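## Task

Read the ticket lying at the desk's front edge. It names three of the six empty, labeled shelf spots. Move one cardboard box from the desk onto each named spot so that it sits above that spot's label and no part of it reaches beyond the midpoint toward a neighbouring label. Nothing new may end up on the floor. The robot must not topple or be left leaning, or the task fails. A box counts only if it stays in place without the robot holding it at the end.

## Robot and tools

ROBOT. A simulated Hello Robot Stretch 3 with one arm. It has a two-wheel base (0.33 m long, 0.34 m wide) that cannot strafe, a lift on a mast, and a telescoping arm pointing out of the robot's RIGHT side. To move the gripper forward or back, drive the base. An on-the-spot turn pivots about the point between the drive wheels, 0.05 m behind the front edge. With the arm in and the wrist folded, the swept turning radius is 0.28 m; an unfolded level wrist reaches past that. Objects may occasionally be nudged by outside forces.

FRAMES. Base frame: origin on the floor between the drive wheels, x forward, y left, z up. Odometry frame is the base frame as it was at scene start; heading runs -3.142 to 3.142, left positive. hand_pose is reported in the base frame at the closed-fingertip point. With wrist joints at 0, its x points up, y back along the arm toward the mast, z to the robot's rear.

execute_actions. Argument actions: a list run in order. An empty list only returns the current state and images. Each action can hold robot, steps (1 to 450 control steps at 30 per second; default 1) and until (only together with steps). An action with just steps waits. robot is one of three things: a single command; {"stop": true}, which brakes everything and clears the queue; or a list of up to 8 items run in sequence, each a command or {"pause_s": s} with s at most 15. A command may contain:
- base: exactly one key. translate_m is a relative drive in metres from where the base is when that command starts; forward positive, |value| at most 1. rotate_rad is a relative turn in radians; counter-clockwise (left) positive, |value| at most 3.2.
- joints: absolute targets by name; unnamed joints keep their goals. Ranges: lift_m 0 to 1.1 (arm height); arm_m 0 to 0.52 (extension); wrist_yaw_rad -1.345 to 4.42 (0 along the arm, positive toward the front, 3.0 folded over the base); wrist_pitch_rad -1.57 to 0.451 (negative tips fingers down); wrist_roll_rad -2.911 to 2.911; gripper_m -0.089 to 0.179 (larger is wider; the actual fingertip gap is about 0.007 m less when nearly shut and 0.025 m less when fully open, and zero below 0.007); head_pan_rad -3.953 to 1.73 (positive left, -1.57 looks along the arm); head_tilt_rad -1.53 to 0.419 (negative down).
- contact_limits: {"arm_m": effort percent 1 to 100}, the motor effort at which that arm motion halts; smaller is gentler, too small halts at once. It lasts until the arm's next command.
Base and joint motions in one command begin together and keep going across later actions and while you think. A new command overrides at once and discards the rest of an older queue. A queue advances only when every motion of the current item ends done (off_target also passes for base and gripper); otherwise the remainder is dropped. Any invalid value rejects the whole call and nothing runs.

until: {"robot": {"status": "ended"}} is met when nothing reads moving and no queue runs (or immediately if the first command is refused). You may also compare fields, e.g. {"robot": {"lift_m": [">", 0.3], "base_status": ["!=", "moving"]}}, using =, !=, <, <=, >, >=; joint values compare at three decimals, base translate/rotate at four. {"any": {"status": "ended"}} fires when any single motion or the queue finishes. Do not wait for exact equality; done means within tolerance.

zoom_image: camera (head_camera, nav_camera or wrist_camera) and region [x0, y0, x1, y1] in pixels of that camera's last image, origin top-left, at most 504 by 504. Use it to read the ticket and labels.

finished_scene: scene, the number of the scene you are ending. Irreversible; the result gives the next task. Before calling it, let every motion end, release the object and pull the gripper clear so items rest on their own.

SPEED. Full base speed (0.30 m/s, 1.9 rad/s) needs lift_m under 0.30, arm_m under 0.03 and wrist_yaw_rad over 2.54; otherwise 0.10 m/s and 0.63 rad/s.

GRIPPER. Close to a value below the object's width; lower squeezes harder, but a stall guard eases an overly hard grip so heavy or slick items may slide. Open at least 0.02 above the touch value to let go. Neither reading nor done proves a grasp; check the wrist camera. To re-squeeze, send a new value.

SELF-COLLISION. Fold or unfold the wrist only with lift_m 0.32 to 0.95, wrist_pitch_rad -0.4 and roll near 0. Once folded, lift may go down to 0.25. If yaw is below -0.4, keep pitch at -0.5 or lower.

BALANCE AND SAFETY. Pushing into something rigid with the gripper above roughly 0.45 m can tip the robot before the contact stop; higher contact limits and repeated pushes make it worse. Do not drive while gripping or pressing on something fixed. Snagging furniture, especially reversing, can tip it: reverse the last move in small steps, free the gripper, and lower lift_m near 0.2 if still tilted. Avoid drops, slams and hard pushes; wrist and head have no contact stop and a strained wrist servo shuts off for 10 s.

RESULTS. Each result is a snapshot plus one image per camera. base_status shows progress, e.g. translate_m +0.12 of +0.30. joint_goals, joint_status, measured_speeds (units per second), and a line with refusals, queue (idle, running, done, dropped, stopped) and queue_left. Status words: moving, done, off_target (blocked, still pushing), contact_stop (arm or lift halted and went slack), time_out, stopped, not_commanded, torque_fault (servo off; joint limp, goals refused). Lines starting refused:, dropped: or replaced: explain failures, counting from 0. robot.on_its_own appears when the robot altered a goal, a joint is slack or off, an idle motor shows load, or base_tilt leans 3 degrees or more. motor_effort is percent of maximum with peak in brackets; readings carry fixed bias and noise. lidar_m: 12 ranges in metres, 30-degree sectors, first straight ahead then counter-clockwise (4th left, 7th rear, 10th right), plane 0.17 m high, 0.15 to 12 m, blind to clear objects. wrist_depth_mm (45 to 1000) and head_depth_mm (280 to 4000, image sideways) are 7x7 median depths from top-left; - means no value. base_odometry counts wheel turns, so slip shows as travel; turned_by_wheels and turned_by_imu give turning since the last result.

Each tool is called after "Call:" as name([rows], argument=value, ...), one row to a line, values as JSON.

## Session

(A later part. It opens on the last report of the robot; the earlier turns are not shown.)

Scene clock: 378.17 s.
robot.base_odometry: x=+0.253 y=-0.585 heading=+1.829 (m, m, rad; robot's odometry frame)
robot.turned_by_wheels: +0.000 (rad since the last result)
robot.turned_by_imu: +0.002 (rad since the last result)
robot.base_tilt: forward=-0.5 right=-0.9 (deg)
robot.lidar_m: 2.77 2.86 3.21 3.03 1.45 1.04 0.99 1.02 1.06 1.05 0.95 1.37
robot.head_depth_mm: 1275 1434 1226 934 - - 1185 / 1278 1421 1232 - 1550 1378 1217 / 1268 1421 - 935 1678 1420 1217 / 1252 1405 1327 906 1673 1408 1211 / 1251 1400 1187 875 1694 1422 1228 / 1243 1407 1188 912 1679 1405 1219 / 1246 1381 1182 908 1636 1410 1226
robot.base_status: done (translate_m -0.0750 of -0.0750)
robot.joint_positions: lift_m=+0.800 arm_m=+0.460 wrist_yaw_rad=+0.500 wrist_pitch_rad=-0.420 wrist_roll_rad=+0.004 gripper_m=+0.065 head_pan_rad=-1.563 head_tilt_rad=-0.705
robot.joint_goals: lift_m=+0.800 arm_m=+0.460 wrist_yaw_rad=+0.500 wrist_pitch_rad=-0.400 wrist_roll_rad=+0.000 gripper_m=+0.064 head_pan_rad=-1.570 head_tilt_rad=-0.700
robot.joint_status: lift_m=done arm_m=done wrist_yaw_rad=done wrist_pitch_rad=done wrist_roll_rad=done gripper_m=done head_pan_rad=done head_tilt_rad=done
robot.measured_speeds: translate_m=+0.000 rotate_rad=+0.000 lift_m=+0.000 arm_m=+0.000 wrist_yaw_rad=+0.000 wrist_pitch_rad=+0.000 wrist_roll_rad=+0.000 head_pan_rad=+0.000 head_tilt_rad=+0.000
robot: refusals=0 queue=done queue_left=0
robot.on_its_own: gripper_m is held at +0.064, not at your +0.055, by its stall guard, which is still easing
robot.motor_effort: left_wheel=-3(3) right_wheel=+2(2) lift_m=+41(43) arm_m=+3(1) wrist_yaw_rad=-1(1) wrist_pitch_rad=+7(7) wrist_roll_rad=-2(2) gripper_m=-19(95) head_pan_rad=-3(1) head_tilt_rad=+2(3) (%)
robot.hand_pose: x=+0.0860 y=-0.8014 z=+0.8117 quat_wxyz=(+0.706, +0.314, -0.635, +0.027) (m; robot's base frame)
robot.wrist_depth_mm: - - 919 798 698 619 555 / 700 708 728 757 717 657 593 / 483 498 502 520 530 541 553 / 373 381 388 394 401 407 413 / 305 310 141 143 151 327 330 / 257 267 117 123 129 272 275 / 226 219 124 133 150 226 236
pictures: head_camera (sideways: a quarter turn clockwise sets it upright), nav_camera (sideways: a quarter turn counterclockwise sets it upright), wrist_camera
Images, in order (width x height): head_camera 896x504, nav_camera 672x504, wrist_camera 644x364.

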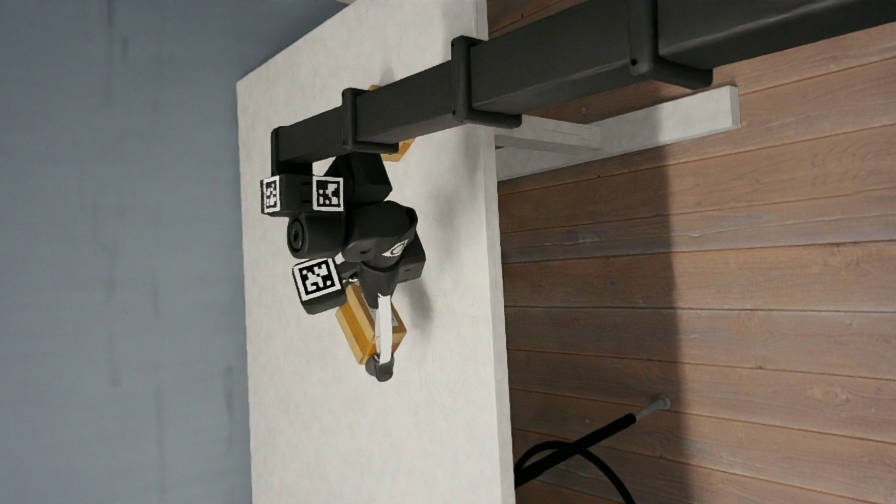

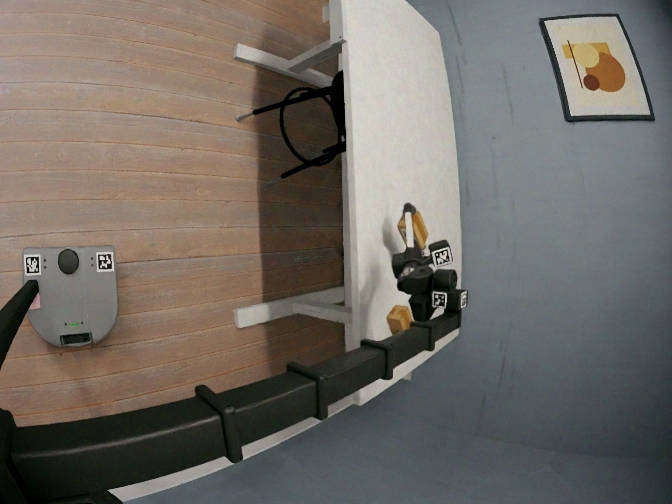

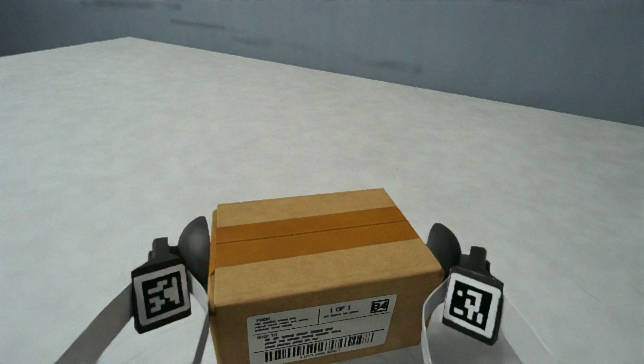

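Call:
execute_actions([
  {"robot":[{"joints":{"arm_m":0.0,"wrist_yaw_rad":0},"base":{"translate_m":0.25}},{"base":{"rotate_rad":1.252}},{"base":{"translate_m":1.0},"joints":{"lift_m":0.56,"wrist_pitch_rad":-0.25}},{"base":{"translate_m":1.0}},{"base":{"translate_m":0.55}},{"base":{"rotate_rad":1.89},"joints":{"head_tilt_rad":-0.8}}],"steps":450,"until":{"robot":{"status":"ended"}}},
  {"steps":450,"until":{"robot":{"status":"ended"}}},
  {"steps":450,"until":{"robot":{"status":"ended"}}},
])

Scene clock: 422.27 s.
robot.base_odometry: x=-2.357 y=-0.189 heading=-1.312 (m, m, rad; robot's odometry frame)
robot.turned_by_wheels: +3.142 (rad since the last result)
robot.turned_by_imu: +3.139 (rad since the last result)
robot.base_tilt: forward=-0.4 right=-0.8 (deg)
robot.lidar_m: 2.08 2.16 2.96 3.22 2.41 1.76 1.27 0.88 0.90 0.62 0.94 1.06
robot.head_depth_mm: 728 851 982 1081 1347 1285 1167 / 727 853 982 1078 1336 1290 1191 / 725 851 984 1076 1347 1285 1192 / 726 616 982 1084 1356 708 1163 / 726 617 943 1062 1082 1287 1180 / 573 601 954 1198 1466 1352 1174 / 778 879 1009 1194 1467 1344 1184
robot.base_status: done (rotate_rad +1.8898 of +1.8900)
robot.joint_positions: lift_m=+0.560 arm_m=+0.000 wrist_yaw_rad=+0.001 wrist_pitch_rad=-0.283 wrist_roll_rad=+0.004 gripper_m=+0.065 head_pan_rad=-1.563 head_tilt_rad=-0.790
robot.joint_goals: lift_m=+0.560 arm_m=+0.000 wrist_yaw_rad=+0.000 wrist_pitch_rad=-0.250 wrist_roll_rad=+0.000 gripper_m=+0.064 head_pan_rad=-1.570 head_tilt_rad=-0.800
robot.joint_status: lift_m=done arm_m=done wrist_yaw_rad=done wrist_pitch_rad=done wrist_roll_rad=done gripper_m=done head_pan_rad=done head_tilt_rad=done
robot.measured_speeds: translate_m=+0.000 rotate_rad=+0.000 lift_m=+0.000 arm_m=+0.000 wrist_yaw_rad=+0.000 wrist_pitch_rad=+0.000 wrist_roll_rad=+0.000 head_pan_rad=+0.000 head_tilt_rad=+0.000
robot: refusals=0 queue=done queue_left=0
robot.on_its_own: gripper_m is held at +0.064, not at your +0.055, by its stall guard, which is not easing now
robot.motor_effort: left_wheel=-3(9) right_wheel=+2(5) lift_m=+23(42) arm_m=-3(3) wrist_yaw_rad=-1(1) wrist_pitch_rad=+11(11) wrist_roll_rad=-2(2) gripper_m=-21(21) head_pan_rad=-3(3) head_tilt_rad=-5(16) (%)
robot.hand_pose: x=-0.0214 y=-0.3846 z=+0.6043 quat_wxyz=(+0.699, +0.100, -0.701, -0.100) (m; robot's base frame)
robot.wrist_depth_mm: 614 600 426 568 557 551 544 / 648 643 440 599 593 585 569 / 698 697 454 626 626 613 613 / 750 742 427 461 472 445 463 / 801 788 141 143 151 404 410 / 859 871 117 123 129 757 747 / 841 813 124 133 149 721 727
pictures: head_camera (sideways: a quarter turn clockwise sets it upright), nav_camera (sideways: a quarter turn counterclockwise sets it upright), wrist_camera
Images, in order (width x height): head_camera 896x504, nav_camera 672x504, wrist_camera 644x364.

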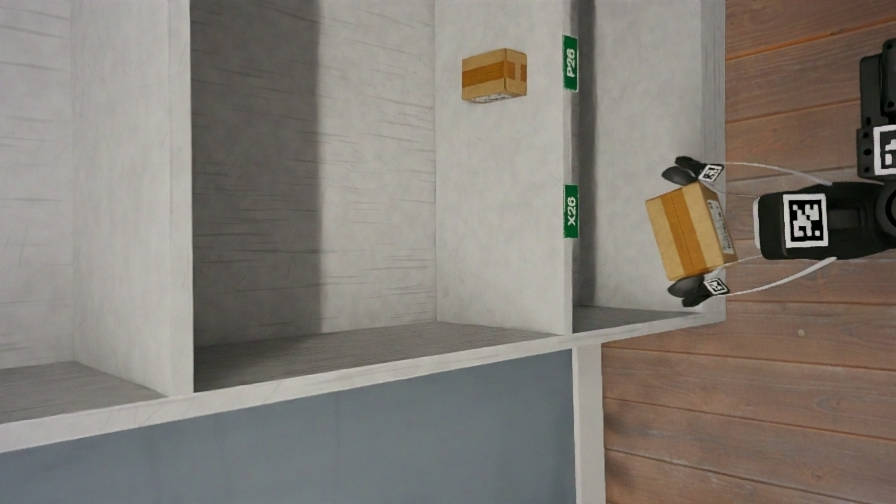

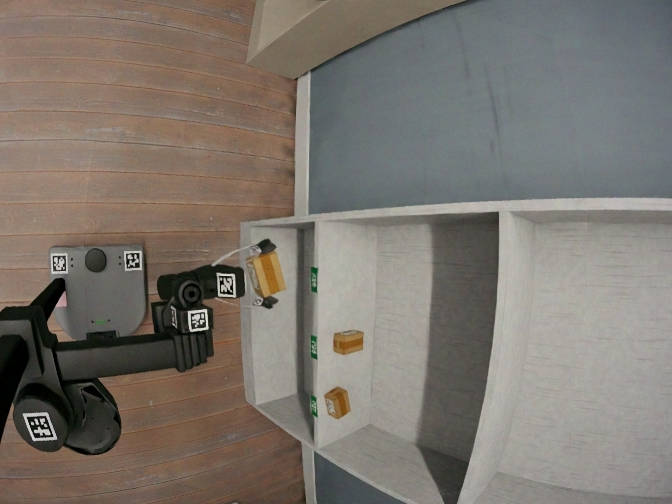

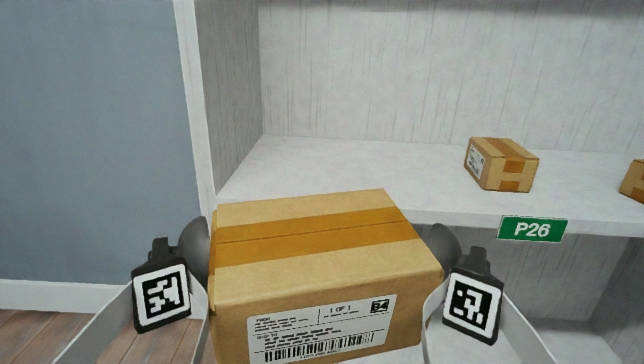

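Call:
execute_actions([
  {"robot":[{"base":{"translate_m":-0.04},"joints":{"lift_m":0.54}},{"joints":{"arm_m":0.32},"contact_limits":{"arm_m":15}},{"joints":{"lift_m":0.495}},{"joints":{"gripper_m":0.115}},{"joints":{"arm_m":0.0}}],"steps":450,"until":{"robot":{"status":"ended"}}},
  {"steps":100,"until":{"robot":{"status":"ended"}}},
])

Scene clock: 435.70 s.
robot.base_odometry: x=-2.367 y=-0.150 heading=-1.312 (m, m, rad; robot's odometry frame)
robot.turned_by_wheels: +0.000 (rad since the last result)
robot.turned_by_imu: +0.003 (rad since the last result)
robot.base_tilt: forward=-0.5 right=-0.8 (deg)
robot.lidar_m: 2.12 2.20 3.01 3.24 2.34 1.71 1.23 0.85 0.87 0.63 0.63 1.10
robot.head_depth_mm: 725 844 979 1085 1336 1291 1173 / 726 850 982 1078 1003 1285 1182 / 726 613 980 1078 1347 1289 1201 / 726 616 981 1085 985 1294 1200 / 722 621 983 1076 1054 1275 1182 / 694 617 753 927 1430 1344 1174 / 545 832 1013 1193 1464 1349 1177
robot.base_status: done (translate_m -0.0400 of -0.0400)
robot.joint_positions: lift_m=+0.495 arm_m=+0.000 wrist_yaw_rad=+0.001 wrist_pitch_rad=-0.265 wrist_roll_rad=+0.004 gripper_m=+0.115 head_pan_rad=-1.563 head_tilt_rad=-0.790
robot.joint_goals: lift_m=+0.495 arm_m=+0.000 wrist_yaw_rad=+0.000 wrist_pitch_rad=-0.250 wrist_roll_rad=+0.000 gripper_m=+0.115 head_pan_rad=-1.570 head_tilt_rad=-0.800
robot.joint_status: lift_m=done arm_m=done wrist_yaw_rad=done wrist_pitch_rad=done wrist_roll_rad=done gripper_m=done head_pan_rad=done head_tilt_rad=done
robot.measured_speeds: translate_m=+0.000 rotate_rad=+0.000 lift_m=+0.000 arm_m=+0.000 wrist_yaw_rad=+0.000 wrist_pitch_rad=+0.000 wrist_roll_rad=+0.000 head_pan_rad=+0.000 head_tilt_rad=+0.000
robot: refusals=0 queue=done queue_left=0
robot.motor_effort: left_wheel=-3(8) right_wheel=+1(1) lift_m=+22(23) arm_m=-4(5) wrist_yaw_rad=+0(1) wrist_pitch_rad=+5(11) wrist_roll_rad=-2(2) gripper_m=+0(77) head_pan_rad=-2(2) head_tilt_rad=-5(5) (%)
robot.hand_pose: x=-0.0214 y=-0.3862 z=+0.5436 quat_wxyz=(+0.700, +0.094, -0.702, -0.094) (m; robot's base frame)
robot.wrist_depth_mm: 608 376 543 565 556 547 543 / 653 624 569 594 593 583 569 / 688 676 463 420 510 425 503 / 739 728 477 384 391 378 401 / 798 781 625 728 724 716 683 / 846 - 723 765 758 752 726 / 786 752 628 664 675 665 667
pictures: head_camera (sideways: a quarter turn clockwise sets it upright), nav_camera (sideways: a quarter turn counterclockwise sets it upright), wrist_camera
Images, in order (width x height): head_camera 896x504, nav_camera 672x504, wrist_camera 644x364.

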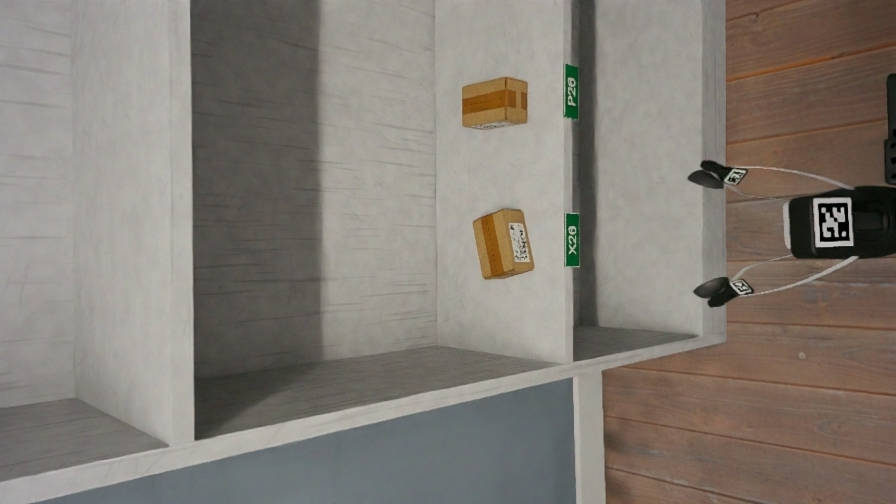

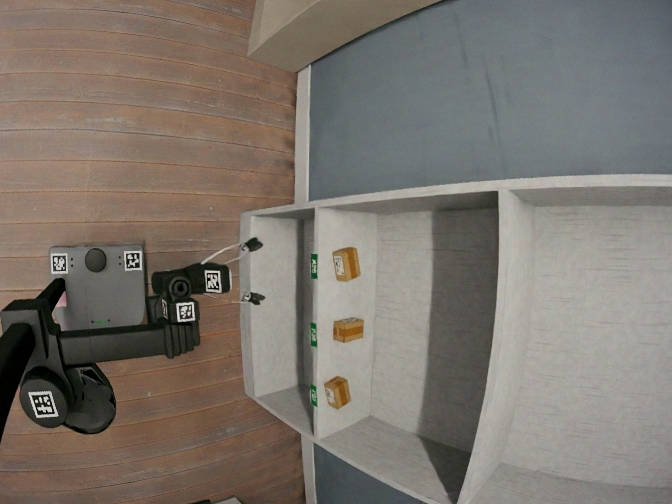

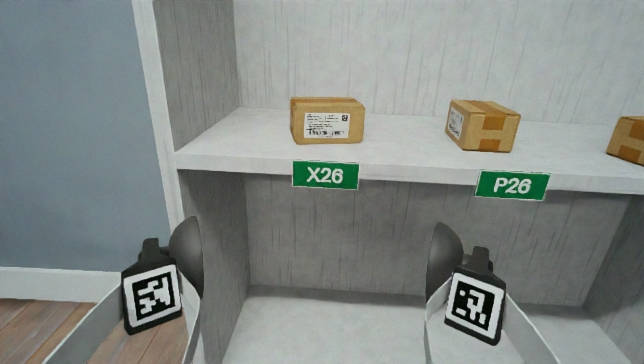

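All three look placed.

Call:
finished_scene(scene=1)

The scene is finished: the task was done.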